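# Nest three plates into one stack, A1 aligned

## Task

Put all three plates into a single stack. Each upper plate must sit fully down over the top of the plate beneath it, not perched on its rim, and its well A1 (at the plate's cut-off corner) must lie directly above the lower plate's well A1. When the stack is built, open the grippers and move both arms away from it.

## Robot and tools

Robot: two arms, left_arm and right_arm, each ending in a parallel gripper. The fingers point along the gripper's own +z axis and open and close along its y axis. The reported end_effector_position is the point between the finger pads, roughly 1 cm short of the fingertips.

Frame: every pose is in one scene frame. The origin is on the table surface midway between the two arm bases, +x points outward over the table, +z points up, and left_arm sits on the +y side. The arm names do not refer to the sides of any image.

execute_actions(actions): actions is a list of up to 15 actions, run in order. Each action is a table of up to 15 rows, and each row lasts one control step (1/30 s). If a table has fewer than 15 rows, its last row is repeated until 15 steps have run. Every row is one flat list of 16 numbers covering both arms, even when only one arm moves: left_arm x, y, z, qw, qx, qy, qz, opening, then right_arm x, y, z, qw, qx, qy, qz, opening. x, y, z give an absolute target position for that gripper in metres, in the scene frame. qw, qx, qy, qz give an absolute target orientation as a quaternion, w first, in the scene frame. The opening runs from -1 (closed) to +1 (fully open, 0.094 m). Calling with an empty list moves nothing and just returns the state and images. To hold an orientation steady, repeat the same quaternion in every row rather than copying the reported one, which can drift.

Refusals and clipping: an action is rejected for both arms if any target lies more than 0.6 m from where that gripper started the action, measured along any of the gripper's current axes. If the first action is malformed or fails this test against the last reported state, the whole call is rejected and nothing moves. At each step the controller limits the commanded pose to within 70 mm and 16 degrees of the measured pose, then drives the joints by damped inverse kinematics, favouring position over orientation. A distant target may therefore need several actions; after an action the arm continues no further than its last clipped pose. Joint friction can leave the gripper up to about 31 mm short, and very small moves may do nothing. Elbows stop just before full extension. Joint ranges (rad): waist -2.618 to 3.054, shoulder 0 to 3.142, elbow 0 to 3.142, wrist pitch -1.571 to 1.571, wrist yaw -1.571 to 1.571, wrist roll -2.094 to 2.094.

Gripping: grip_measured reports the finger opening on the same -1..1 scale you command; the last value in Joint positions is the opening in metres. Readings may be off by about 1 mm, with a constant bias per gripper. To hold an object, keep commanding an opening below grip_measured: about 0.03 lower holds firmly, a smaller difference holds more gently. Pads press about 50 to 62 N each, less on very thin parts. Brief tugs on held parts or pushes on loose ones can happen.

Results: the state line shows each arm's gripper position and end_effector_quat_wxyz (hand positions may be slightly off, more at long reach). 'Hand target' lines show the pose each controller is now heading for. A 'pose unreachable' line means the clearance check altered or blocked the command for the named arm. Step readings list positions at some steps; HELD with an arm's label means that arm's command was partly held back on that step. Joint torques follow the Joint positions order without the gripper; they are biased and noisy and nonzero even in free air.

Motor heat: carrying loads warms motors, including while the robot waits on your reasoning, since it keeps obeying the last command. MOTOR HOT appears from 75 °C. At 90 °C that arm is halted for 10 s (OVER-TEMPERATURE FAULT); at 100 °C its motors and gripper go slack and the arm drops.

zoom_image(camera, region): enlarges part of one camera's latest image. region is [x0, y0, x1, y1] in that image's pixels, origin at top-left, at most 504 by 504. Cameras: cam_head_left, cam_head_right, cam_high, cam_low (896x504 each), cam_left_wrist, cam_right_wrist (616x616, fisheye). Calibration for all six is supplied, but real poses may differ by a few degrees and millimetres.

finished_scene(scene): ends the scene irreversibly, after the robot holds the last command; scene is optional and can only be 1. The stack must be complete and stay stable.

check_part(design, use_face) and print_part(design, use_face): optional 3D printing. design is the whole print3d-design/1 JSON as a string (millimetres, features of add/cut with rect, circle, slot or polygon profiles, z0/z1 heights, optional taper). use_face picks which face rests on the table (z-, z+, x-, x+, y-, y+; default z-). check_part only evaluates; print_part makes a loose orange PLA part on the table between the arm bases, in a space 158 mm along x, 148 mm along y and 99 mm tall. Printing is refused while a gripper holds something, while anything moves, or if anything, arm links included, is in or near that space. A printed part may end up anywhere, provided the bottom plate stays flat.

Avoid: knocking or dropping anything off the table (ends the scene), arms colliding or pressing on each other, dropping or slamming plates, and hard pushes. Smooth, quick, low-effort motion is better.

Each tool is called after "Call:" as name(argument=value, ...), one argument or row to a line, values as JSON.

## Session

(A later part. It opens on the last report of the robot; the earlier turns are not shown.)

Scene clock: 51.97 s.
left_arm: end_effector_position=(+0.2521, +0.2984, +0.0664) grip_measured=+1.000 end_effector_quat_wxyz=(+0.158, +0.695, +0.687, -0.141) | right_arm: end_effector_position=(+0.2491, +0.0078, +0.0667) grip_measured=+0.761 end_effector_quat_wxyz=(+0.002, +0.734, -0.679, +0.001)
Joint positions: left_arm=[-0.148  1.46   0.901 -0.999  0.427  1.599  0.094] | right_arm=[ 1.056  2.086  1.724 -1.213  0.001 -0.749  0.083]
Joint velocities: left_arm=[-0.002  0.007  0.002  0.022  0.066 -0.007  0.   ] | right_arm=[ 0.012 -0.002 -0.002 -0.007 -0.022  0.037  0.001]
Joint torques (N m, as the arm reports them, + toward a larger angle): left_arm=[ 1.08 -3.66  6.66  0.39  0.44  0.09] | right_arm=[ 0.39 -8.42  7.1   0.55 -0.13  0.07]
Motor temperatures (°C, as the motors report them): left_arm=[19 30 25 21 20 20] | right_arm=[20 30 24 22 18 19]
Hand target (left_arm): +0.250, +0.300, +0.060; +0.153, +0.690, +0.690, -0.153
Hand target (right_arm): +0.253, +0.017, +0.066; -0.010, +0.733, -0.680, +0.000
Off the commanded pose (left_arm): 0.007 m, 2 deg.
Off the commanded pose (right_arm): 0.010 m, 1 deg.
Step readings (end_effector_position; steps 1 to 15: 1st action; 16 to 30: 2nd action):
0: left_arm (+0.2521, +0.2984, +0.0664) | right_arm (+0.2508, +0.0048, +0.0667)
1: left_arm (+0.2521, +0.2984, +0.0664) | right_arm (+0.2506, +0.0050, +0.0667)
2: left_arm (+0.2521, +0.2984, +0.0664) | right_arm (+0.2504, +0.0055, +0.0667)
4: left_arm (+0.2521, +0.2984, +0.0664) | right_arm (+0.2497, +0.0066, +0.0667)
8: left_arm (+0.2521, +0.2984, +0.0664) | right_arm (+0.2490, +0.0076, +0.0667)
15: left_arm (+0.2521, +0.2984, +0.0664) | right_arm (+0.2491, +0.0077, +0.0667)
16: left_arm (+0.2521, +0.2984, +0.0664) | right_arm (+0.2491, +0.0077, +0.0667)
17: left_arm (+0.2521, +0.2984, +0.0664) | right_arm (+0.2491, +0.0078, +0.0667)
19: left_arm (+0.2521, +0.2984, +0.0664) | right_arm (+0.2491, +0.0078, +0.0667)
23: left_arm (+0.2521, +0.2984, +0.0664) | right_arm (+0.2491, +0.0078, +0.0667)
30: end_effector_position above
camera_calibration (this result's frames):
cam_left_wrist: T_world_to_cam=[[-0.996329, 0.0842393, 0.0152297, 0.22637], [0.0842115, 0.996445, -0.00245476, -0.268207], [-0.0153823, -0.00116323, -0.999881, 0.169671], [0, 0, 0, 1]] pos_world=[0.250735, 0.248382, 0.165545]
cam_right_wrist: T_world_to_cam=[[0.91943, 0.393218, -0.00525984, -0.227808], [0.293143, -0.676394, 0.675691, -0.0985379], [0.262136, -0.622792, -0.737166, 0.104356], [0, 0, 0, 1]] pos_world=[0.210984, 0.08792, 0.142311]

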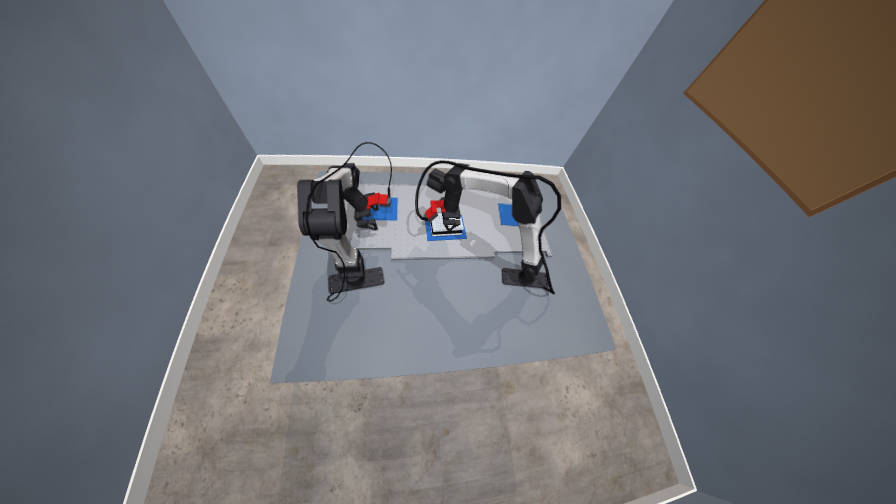

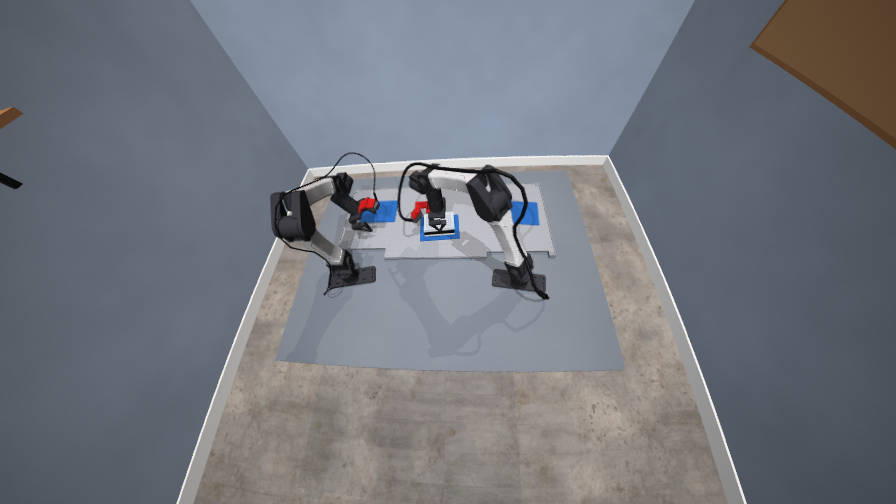

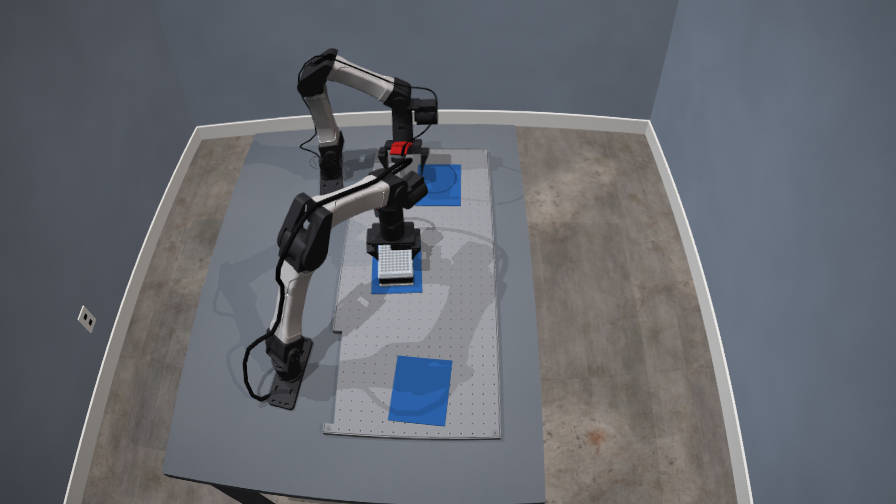

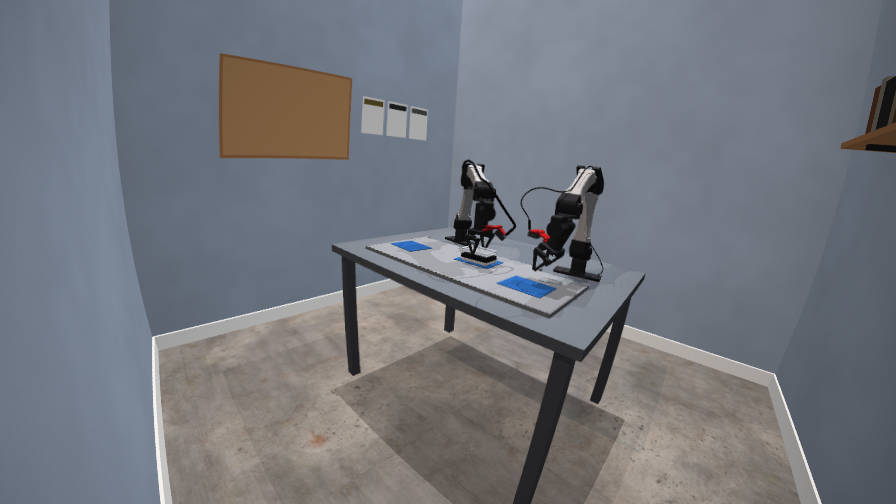

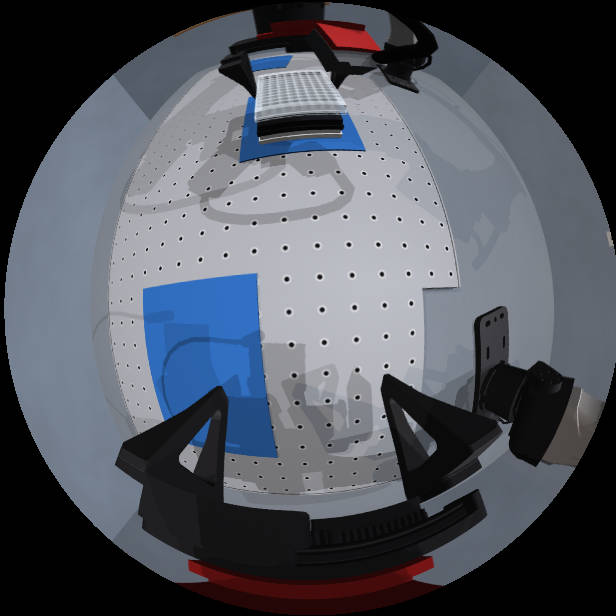

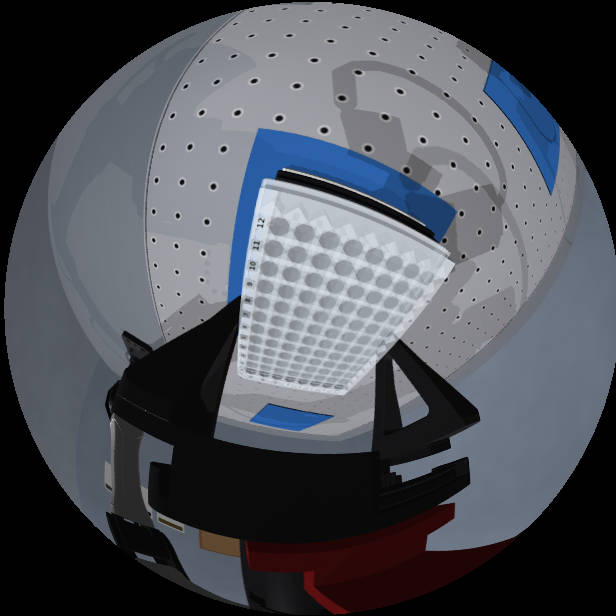

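Call:
execute_actions(
  actions=[
    [[0.25,0.30,0.06,0.153,0.69,0.69,-0.153,1,0.2535,0.018,0.062,0.010,-0.730,0.683,0,0.73]],
    [[0.25,0.30,0.06,0.153,0.69,0.69,-0.153,1,0.2535,0.018,0.062,0.010,-0.730,0.683,0,0.73]],
  ],
)

Call:
zoom_image(
  camera="cam_right_wrist",
  region=[240, 140, 470, 290],
)

Call:
zoom_image(
  camera="cam_left_wrist",
  region=[230, 60, 370, 165],
)

Scene clock: 54.33 s.
left_arm: end_effector_position=(+0.2521, +0.2984, +0.0664) grip_measured=+1.000 end_effector_quat_wxyz=(+0.158, +0.695, +0.687, -0.141) | right_arm: end_effector_position=(+0.2506, +0.0096, +0.0615) grip_measured=+0.761 end_effector_quat_wxyz=(+0.003, +0.731, -0.683, +0.001)
Joint positions: left_arm=[-0.148  1.46   0.901 -0.999  0.427  1.599  0.094] | right_arm=[ 1.056  2.1    1.724 -1.201  0.001 -0.74   0.083]
Joint velocities: left_arm=[ 0.007  0.012  0.002  0.037 -0.066  0.007  0.   ] | right_arm=[ 0.017 -0.002 -0.012  0.022 -0.022  0.037 -0.   ]
Joint torques (N m, as the arm reports them, + toward a larger angle): left_arm=[ 1.19 -3.5   6.71  0.37  0.41  0.06] | right_arm=[ 0.56 -9.01  6.67  0.58 -0.11  0.08]
Motor temperatures (°C, as the motors report them): left_arm=[19 30 25 21 20 20] | right_arm=[20 31 24 22 18 19]
Hand target (left_arm): +0.250, +0.300, +0.060; +0.153, +0.690, +0.690, -0.153
Hand target (right_arm): +0.253, +0.018, +0.062; -0.010, +0.730, -0.683, +0.000
Off the commanded pose (left_arm): 0.007 m, 2 deg.
Off the commanded pose (right_arm): 0.009 m, 1 deg.
Step readings (end_effector_position; steps 1 to 15: 1st action; 16 to 30: 2nd action):
0: left_arm (+0.2521, +0.2984, +0.0664) | right_arm (+0.2491, +0.0078, +0.0667)
1: left_arm (+0.2521, +0.2984, +0.0664) | right_arm (+0.2492, +0.0079, +0.0663)
2: left_arm (+0.2521, +0.2984, +0.0664) | right_arm (+0.2495, +0.0083, +0.0659)
4: left_arm (+0.2521, +0.2984, +0.0664) | right_arm (+0.2500, +0.0088, +0.0641)
8: left_arm (+0.2521, +0.2984, +0.0664) | right_arm (+0.2502, +0.0092, +0.0616)
15: left_arm (+0.2521, +0.2984, +0.0664) | right_arm (+0.2504, +0.0095, +0.0615)
16: left_arm (+0.2521, +0.2984, +0.0664) | right_arm (+0.2505, +0.0095, +0.0615)
17: left_arm (+0.2521, +0.2984, +0.0664) | right_arm (+0.2505, +0.0095, +0.0615)
19: left_arm (+0.2521, +0.2984, +0.0664) | right_arm (+0.2506, +0.0096, +0.0615)
23: left_arm (+0.2521, +0.2984, +0.0664) | right_arm (+0.2506, +0.0096, +0.0615)
30: end_effector_position above
camera_calibration (this result's frames):
cam_left_wrist: T_world_to_cam=[[-0.996329, 0.0842393, 0.0152297, 0.22637], [0.0842115, 0.996445, -0.00245476, -0.268207], [-0.0153823, -0.00116323, -0.999881, 0.169671], [0, 0, 0, 1]] pos_world=[0.250735, 0.248382, 0.165545]
cam_right_wrist: T_world_to_cam=[[0.922986, 0.384777, -0.00656936, -0.23061], [0.287556, -0.67823, 0.676251, -0.0928071], [0.25575, -0.62606, -0.736642, 0.102844], [0, 0, 0, 1]] pos_world=[0.213234, 0.0901754, 0.137005]

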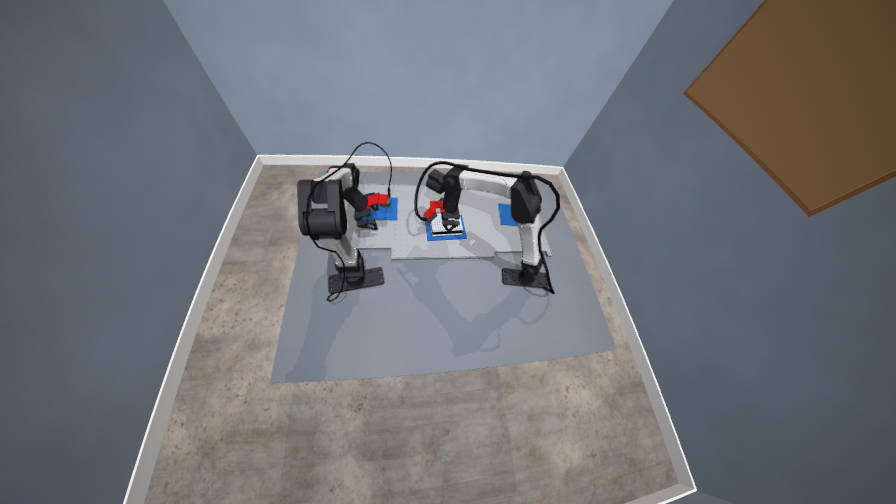

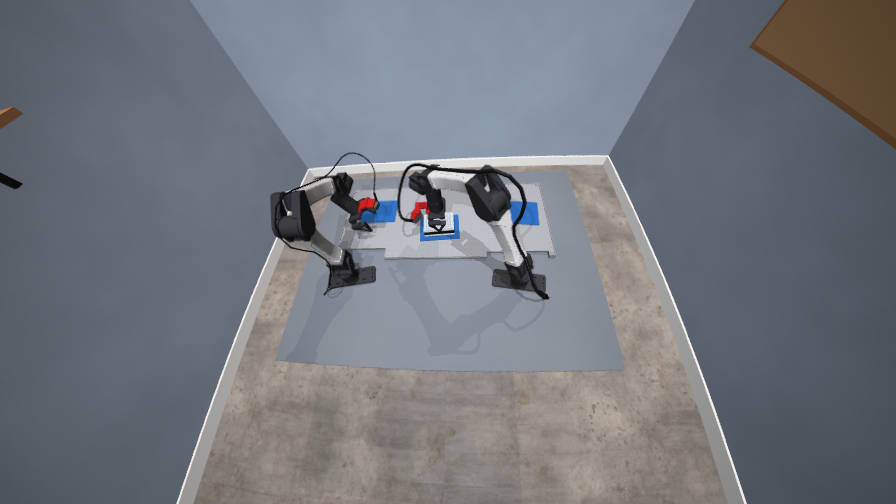

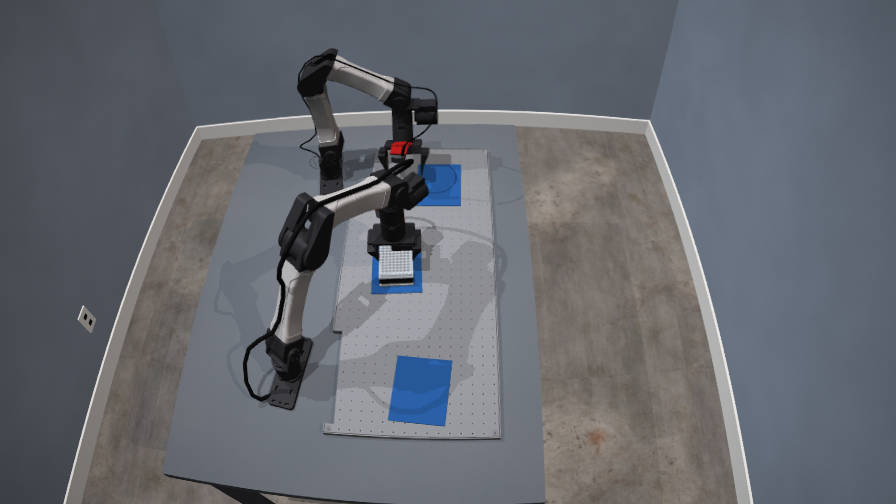

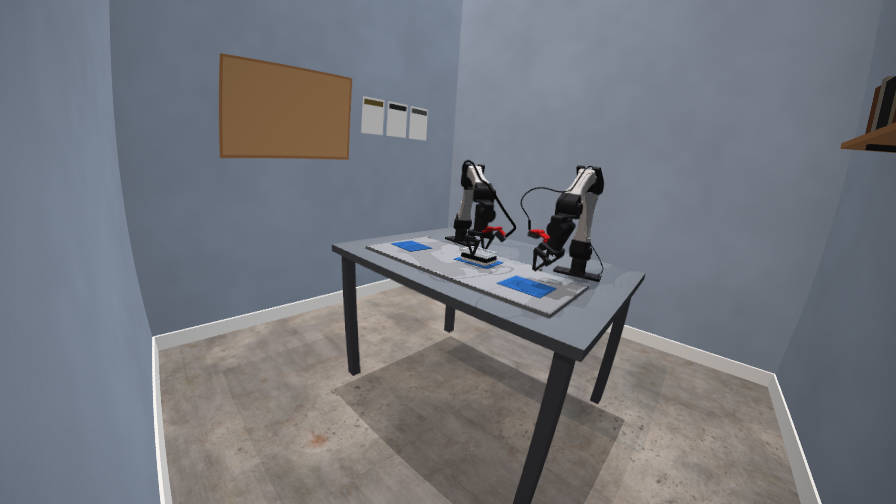

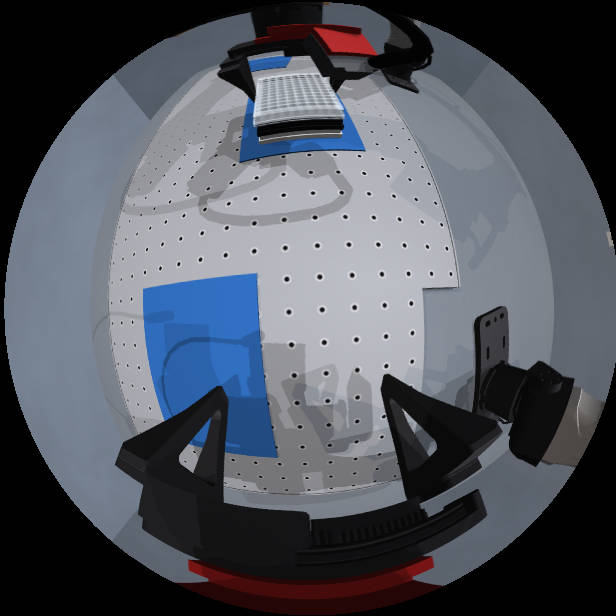

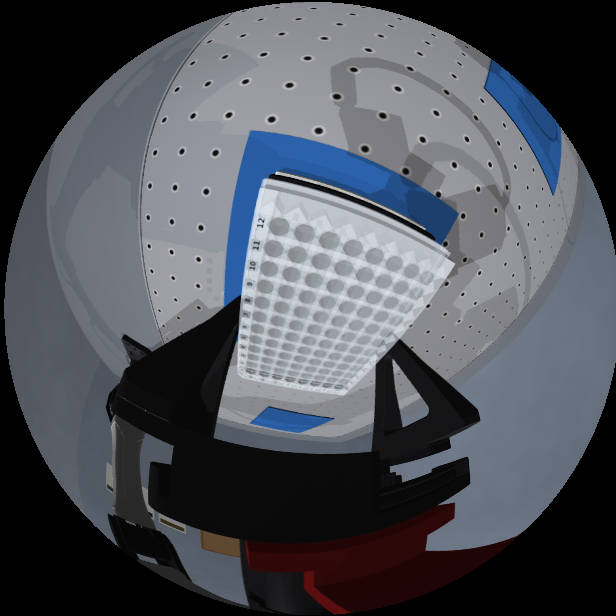

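Region (240, 140, 470, 290) of cam_right_wrist's 616x616 image, scaled by 2.191, with more detail than that image has; it fills the top 329 rows of this view, and the rest is white.

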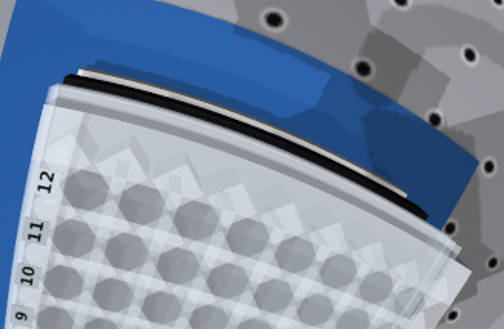

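Region (230, 60, 370, 165) of cam_left_wrist's 616x616 image, scaled by 3.600, with more detail than that image has; it fills the top 378 rows of this view, and the rest is white.

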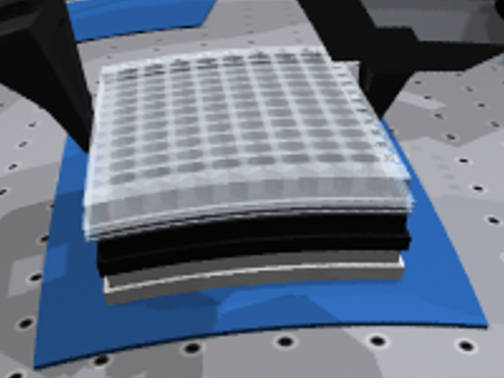

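Call:
execute_actions(
  actions=[
    [[0.25,0.30,0.06,0.153,0.69,0.69,-0.153,1,0.252,0.019,0.062,0.010,-0.730,0.683,0,0.73]],
    [[0.25,0.30,0.06,0.153,0.69,0.69,-0.153,1,0.252,0.019,0.058,0.006,-0.730,0.683,0,0.73]],
  ],
)

Call:
zoom_image(
  camera="cam_left_wrist",
  region=[230,60,370,165],
)

Scene clock: 56.77 s.
left_arm: end_effector_position=(+0.2521, +0.2984, +0.0664) grip_measured=+1.000 end_effector_quat_wxyz=(+0.158, +0.695, +0.687, -0.141) | right_arm: end_effector_position=(+0.2496, +0.0112, +0.0615) grip_measured=+0.761 end_effector_quat_wxyz=(+0.002, +0.731, -0.683, +0.001)
Joint positions: left_arm=[-0.148  1.46   0.901 -0.999  0.427  1.599  0.094] | right_arm=[ 1.06   2.1    1.724 -1.199  0.001 -0.736  0.083]
Joint velocities: left_arm=[-0.017 -0.022 -0.012  0.022  0.051  0.022  0.   ] | right_arm=[ 0.007 -0.002  0.002 -0.022 -0.037  0.11  -0.001]
Joint torques (N m, as the arm reports them, + toward a larger angle): left_arm=[ 1.23 -3.67  6.66  0.41  0.43  0.1 ] | right_arm=[ 0.52 -8.27  6.57  0.57 -0.12  0.06]
Motor temperatures (°C, as the motors report them): left_arm=[19 30 25 21 20 20] | right_arm=[20 31 24 22 18 19]
Hand target (left_arm): +0.250, +0.300, +0.060; +0.153, +0.690, +0.690, -0.153
Hand target (right_arm): +0.252, +0.019, +0.058; -0.006, +0.730, -0.683, +0.000
Off the commanded pose (left_arm): 0.007 m, 2 deg.
Off the commanded pose (right_arm): 0.009 m, 1 deg.
Step readings (end_effector_position; steps 1 to 15: 1st action; 16 to 30: 2nd action):
0: left_arm (+0.2521, +0.2984, +0.0664) | right_arm (+0.2506, +0.0096, +0.0615)
1: left_arm (+0.2521, +0.2984, +0.0664) | right_arm (+0.2504, +0.0097, +0.0615)
2: left_arm (+0.2521, +0.2984, +0.0664) | right_arm (+0.2503, +0.0098, +0.0615)
4: left_arm (+0.2521, +0.2984, +0.0664) | right_arm (+0.2499, +0.0102, +0.0615)
8: left_arm (+0.2521, +0.2984, +0.0664) | right_arm (+0.2493, +0.0107, +0.0615)
15: left_arm (+0.2521, +0.2984, +0.0664) | right_arm (+0.2493, +0.0107, +0.0615)
16: left_arm (+0.2521, +0.2984, +0.0664) | right_arm (+0.2493, +0.0107, +0.0615)
17: left_arm (+0.2521, +0.2984, +0.0664) | right_arm (+0.2494, +0.0108, +0.0615)
19: left_arm (+0.2521, +0.2984, +0.0664) | right_arm (+0.2495, +0.0109, +0.0615)
23: left_arm (+0.2521, +0.2984, +0.0664) | right_arm (+0.2496, +0.0111, +0.0615)
30: end_effector_position above
camera_calibration (this result's frames):
cam_left_wrist: T_world_to_cam=[[-0.996329, 0.0842393, 0.0152297, 0.22637], [0.0842115, 0.996445, -0.00245476, -0.268207], [-0.0153823, -0.00116323, -0.999881, 0.169671], [0, 0, 0, 1]] pos_world=[0.250735, 0.248382, 0.165545]
cam_right_wrist: T_world_to_cam=[[0.922995, 0.384788, -0.00422075, -0.230514], [0.286423, -0.679639, 0.675317, -0.0911263], [0.256985, -0.624523, -0.737516, 0.103783], [0, 0, 0, 1]] pos_world=[0.212193, 0.0915807, 0.137107]

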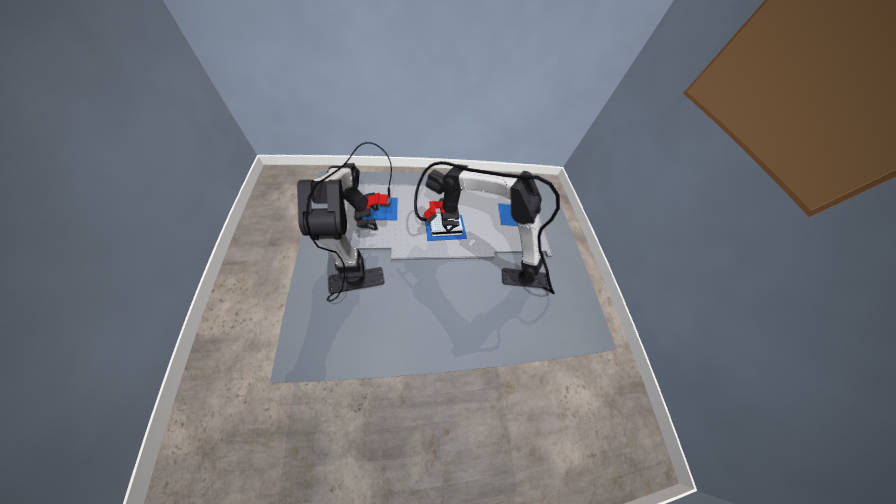

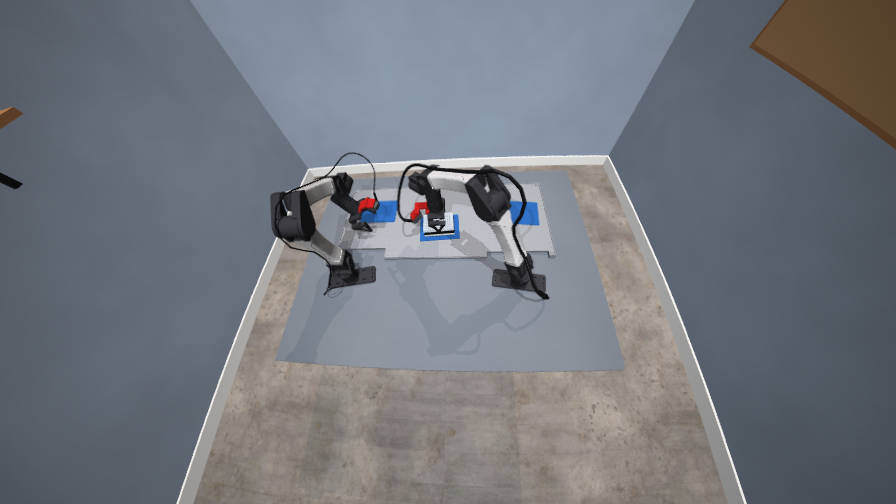

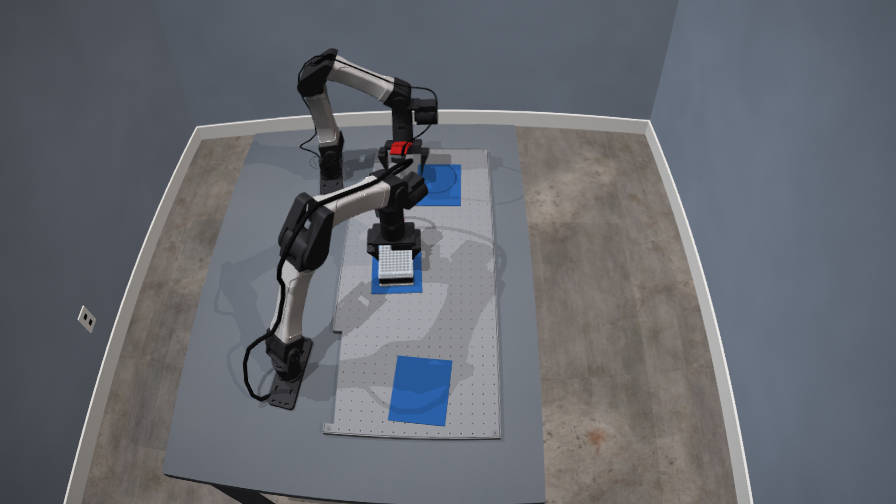

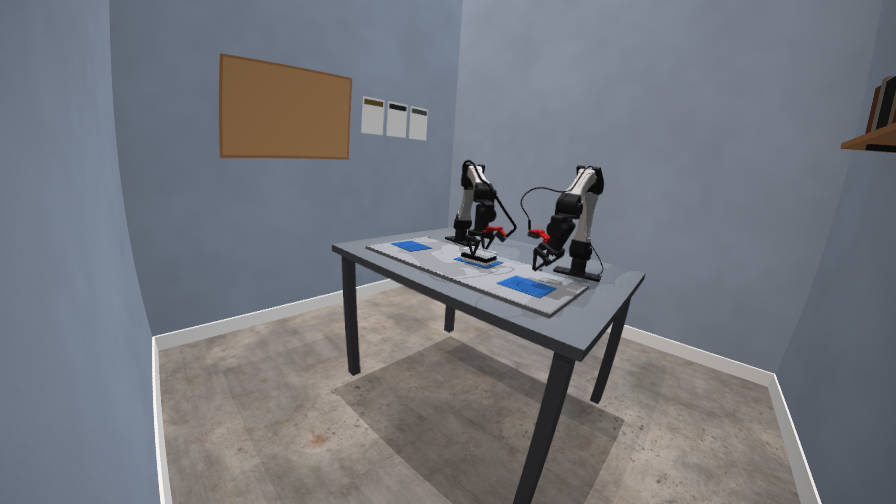

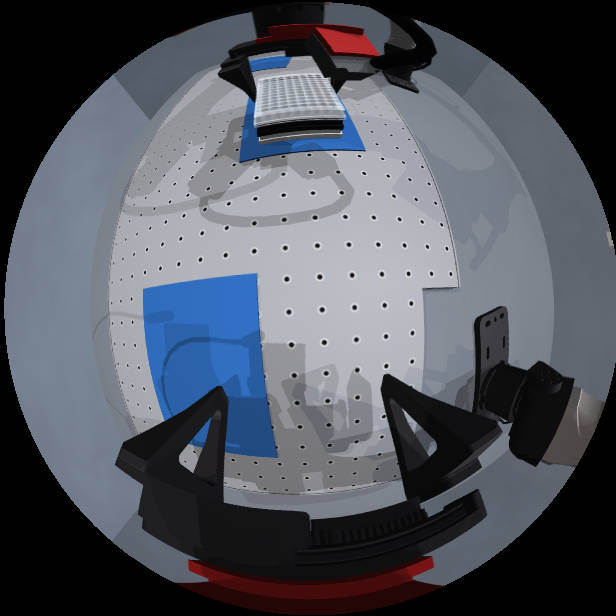

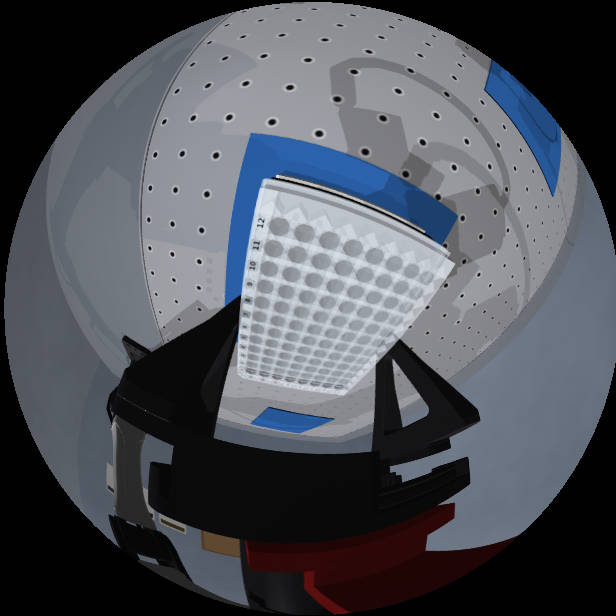

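Region (230, 60, 370, 165) of cam_left_wrist's 616x616 image, scaled by 3.600, with more detail than that image has; it fills the top 378 rows of this view, and the rest is white.

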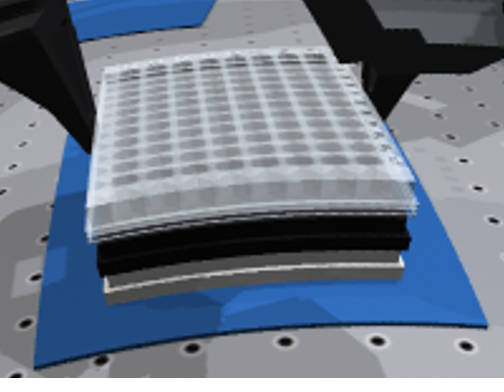

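Call:
execute_actions(
  actions=[
    [[0.25,0.30,0.06,0.153,0.69,0.69,-0.153,1,0.2505,0.0172,0.054,-0.004,-0.730,0.683,0,0.73]],
    [[0.25,0.30,0.06,0.153,0.69,0.69,-0.153,1,0.2505,0.0172,0.054,-0.004,-0.730,0.683,0,0.73]],
  ],
)

Call:
zoom_image(
  camera="cam_left_wrist",
  region=[230,60,370,165],
)

Call:
zoom_image(
  camera="cam_right_wrist",
  region=[240,140,470,290],
)

Scene clock: 58.40 s.
left_arm: end_effector_position=(+0.2521, +0.2984, +0.0664) grip_measured=+1.000 end_effector_quat_wxyz=(+0.158, +0.695, +0.687, -0.141) | right_arm: end_effector_position=(+0.2494, +0.0107, +0.0570) grip_measured=+0.761 end_effector_quat_wxyz=(+0.007, +0.731, -0.683, +0.001)
Joint positions: left_arm=[-0.148  1.46   0.901 -0.999  0.427  1.599  0.094] | right_arm=[ 1.06   2.112  1.724 -1.198  0.001 -0.736  0.083]
Joint velocities: left_arm=[ 0.007  0.002 -0.002  0.022 -0.022 -0.051  0.   ] | right_arm=[ 0.017  0.017  0.017  0.022 -0.022 -0.022 -0.   ]
Joint torques (N m, as the arm reports them, + toward a larger angle): left_arm=[ 1.19 -3.57  6.79  0.4   0.37  0.1 ] | right_arm=[ 0.41 -8.3   6.85  0.41 -0.15  0.05]
Motor temperatures (°C, as the motors report them): left_arm=[19 29 25 21 20 20] | right_arm=[20 31 24 22 18 19]
Hand target (left_arm): +0.250, +0.300, +0.060; +0.153, +0.690, +0.690, -0.153
Hand target (right_arm): +0.250, +0.017, +0.054; +0.004, +0.730, -0.683, -0.000
Off the commanded pose (left_arm): 0.007 m, 2 deg.
Off the commanded pose (right_arm): 0.007 m, 0 deg.
Step readings (end_effector_position; steps 1 to 15: 1st action; 16 to 30: 2nd action):
0: left_arm (+0.2521, +0.2984, +0.0664) | right_arm (+0.2496, +0.0112, +0.0615)
1: left_arm (+0.2521, +0.2984, +0.0664) | right_arm (+0.2496, +0.0111, +0.0609)
2: left_arm (+0.2521, +0.2984, +0.0664) | right_arm (+0.2495, +0.0110, +0.0599)
4: left_arm (+0.2521, +0.2984, +0.0664) | right_arm (+0.2494, +0.0107, +0.0570)
8: left_arm (+0.2521, +0.2984, +0.0664) | right_arm (+0.2494, +0.0107, +0.0570)
15: left_arm (+0.2521, +0.2984, +0.0664) | right_arm (+0.2494, +0.0107, +0.0570)
16: left_arm (+0.2521, +0.2984, +0.0664) | right_arm (+0.2494, +0.0107, +0.0570)
17: left_arm (+0.2521, +0.2984, +0.0664) | right_arm (+0.2494, +0.0107, +0.0570)
19: left_arm (+0.2521, +0.2984, +0.0664) | right_arm (+0.2494, +0.0107, +0.0570)
23: left_arm (+0.2521, +0.2984, +0.0664) | right_arm (+0.2494, +0.0107, +0.0570)
30: end_effector_position above
camera_calibration (this result's frames):
cam_left_wrist: T_world_to_cam=[[-0.996329, 0.0842393, 0.0152297, 0.22637], [0.0842115, 0.996445, -0.00245476, -0.268207], [-0.0153823, -0.00116323, -0.999881, 0.169671], [0, 0, 0, 1]] pos_world=[0.250735, 0.248382, 0.165545]
cam_right_wrist: T_world_to_cam=[[0.922932, 0.384707, -0.0140339, -0.22951], [0.291024, -0.67339, 0.679596, -0.0897696], [0.251995, -0.631305, -0.733453, 0.101315], [0, 0, 0, 1]] pos_world=[0.212417, 0.0918048, 0.132096]

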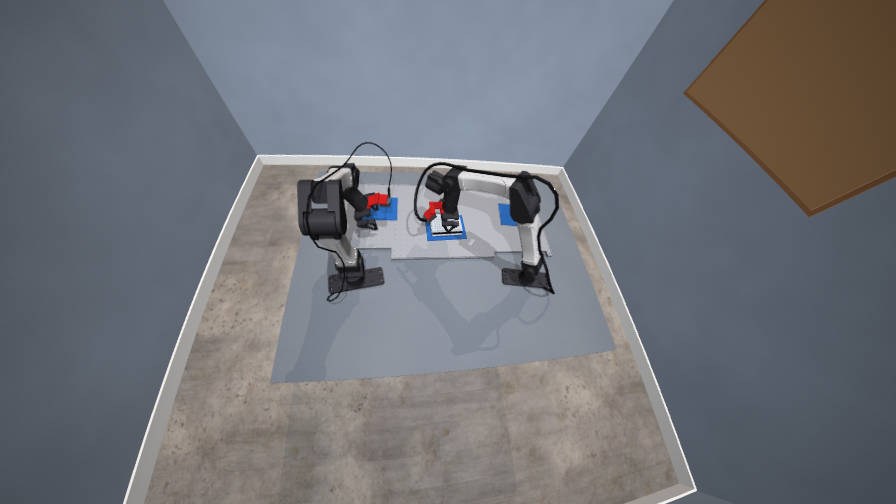

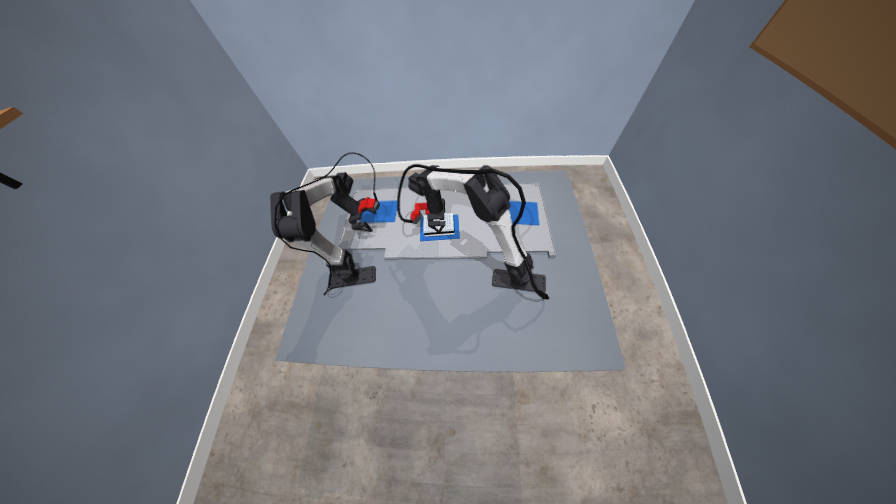

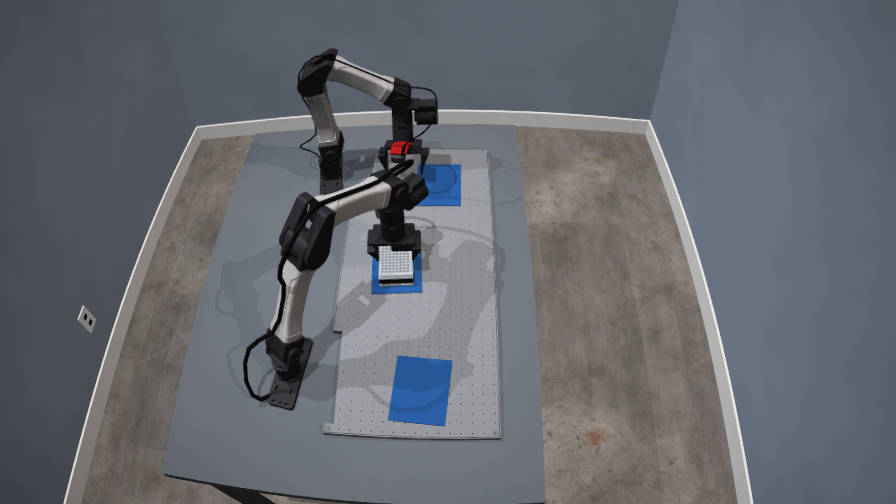

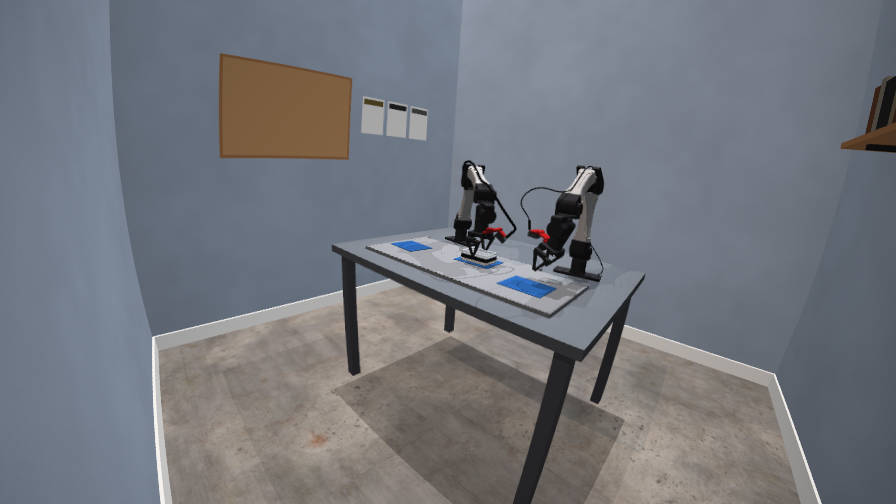

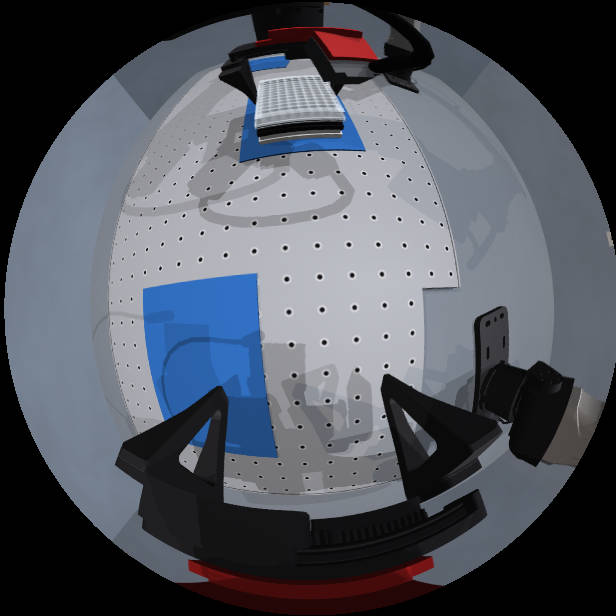

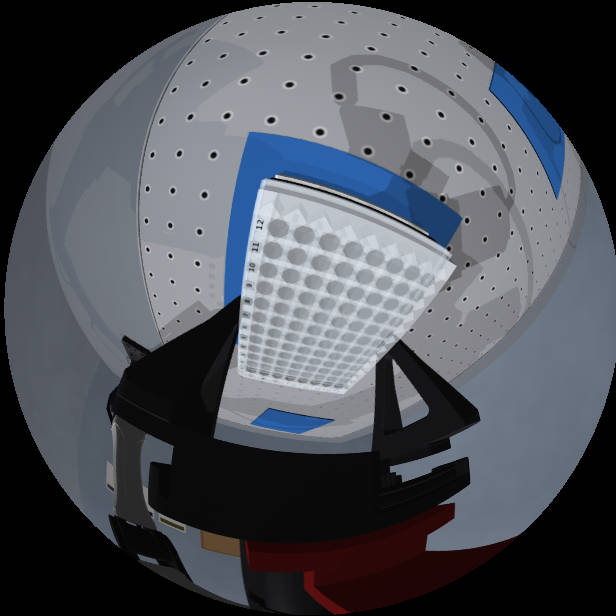

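Region (230, 60, 370, 165) of cam_left_wrist's 616x616 image, scaled by 3.600, with more detail than that image has; it fills the top 378 rows of this view, and the rest is white.

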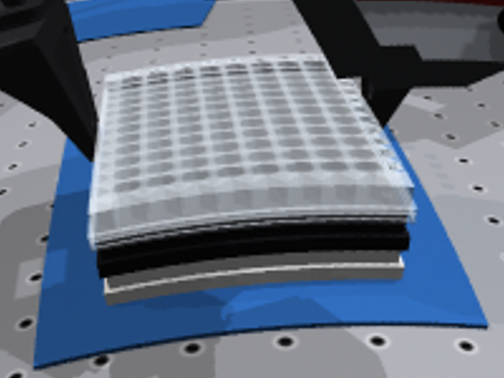

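Region (240, 140, 470, 290) of cam_right_wrist's 616x616 image, scaled by 2.191, with more detail than that image has; it fills the top 329 rows of this view, and the rest is white.

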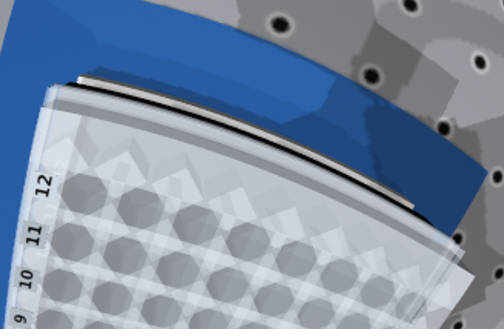

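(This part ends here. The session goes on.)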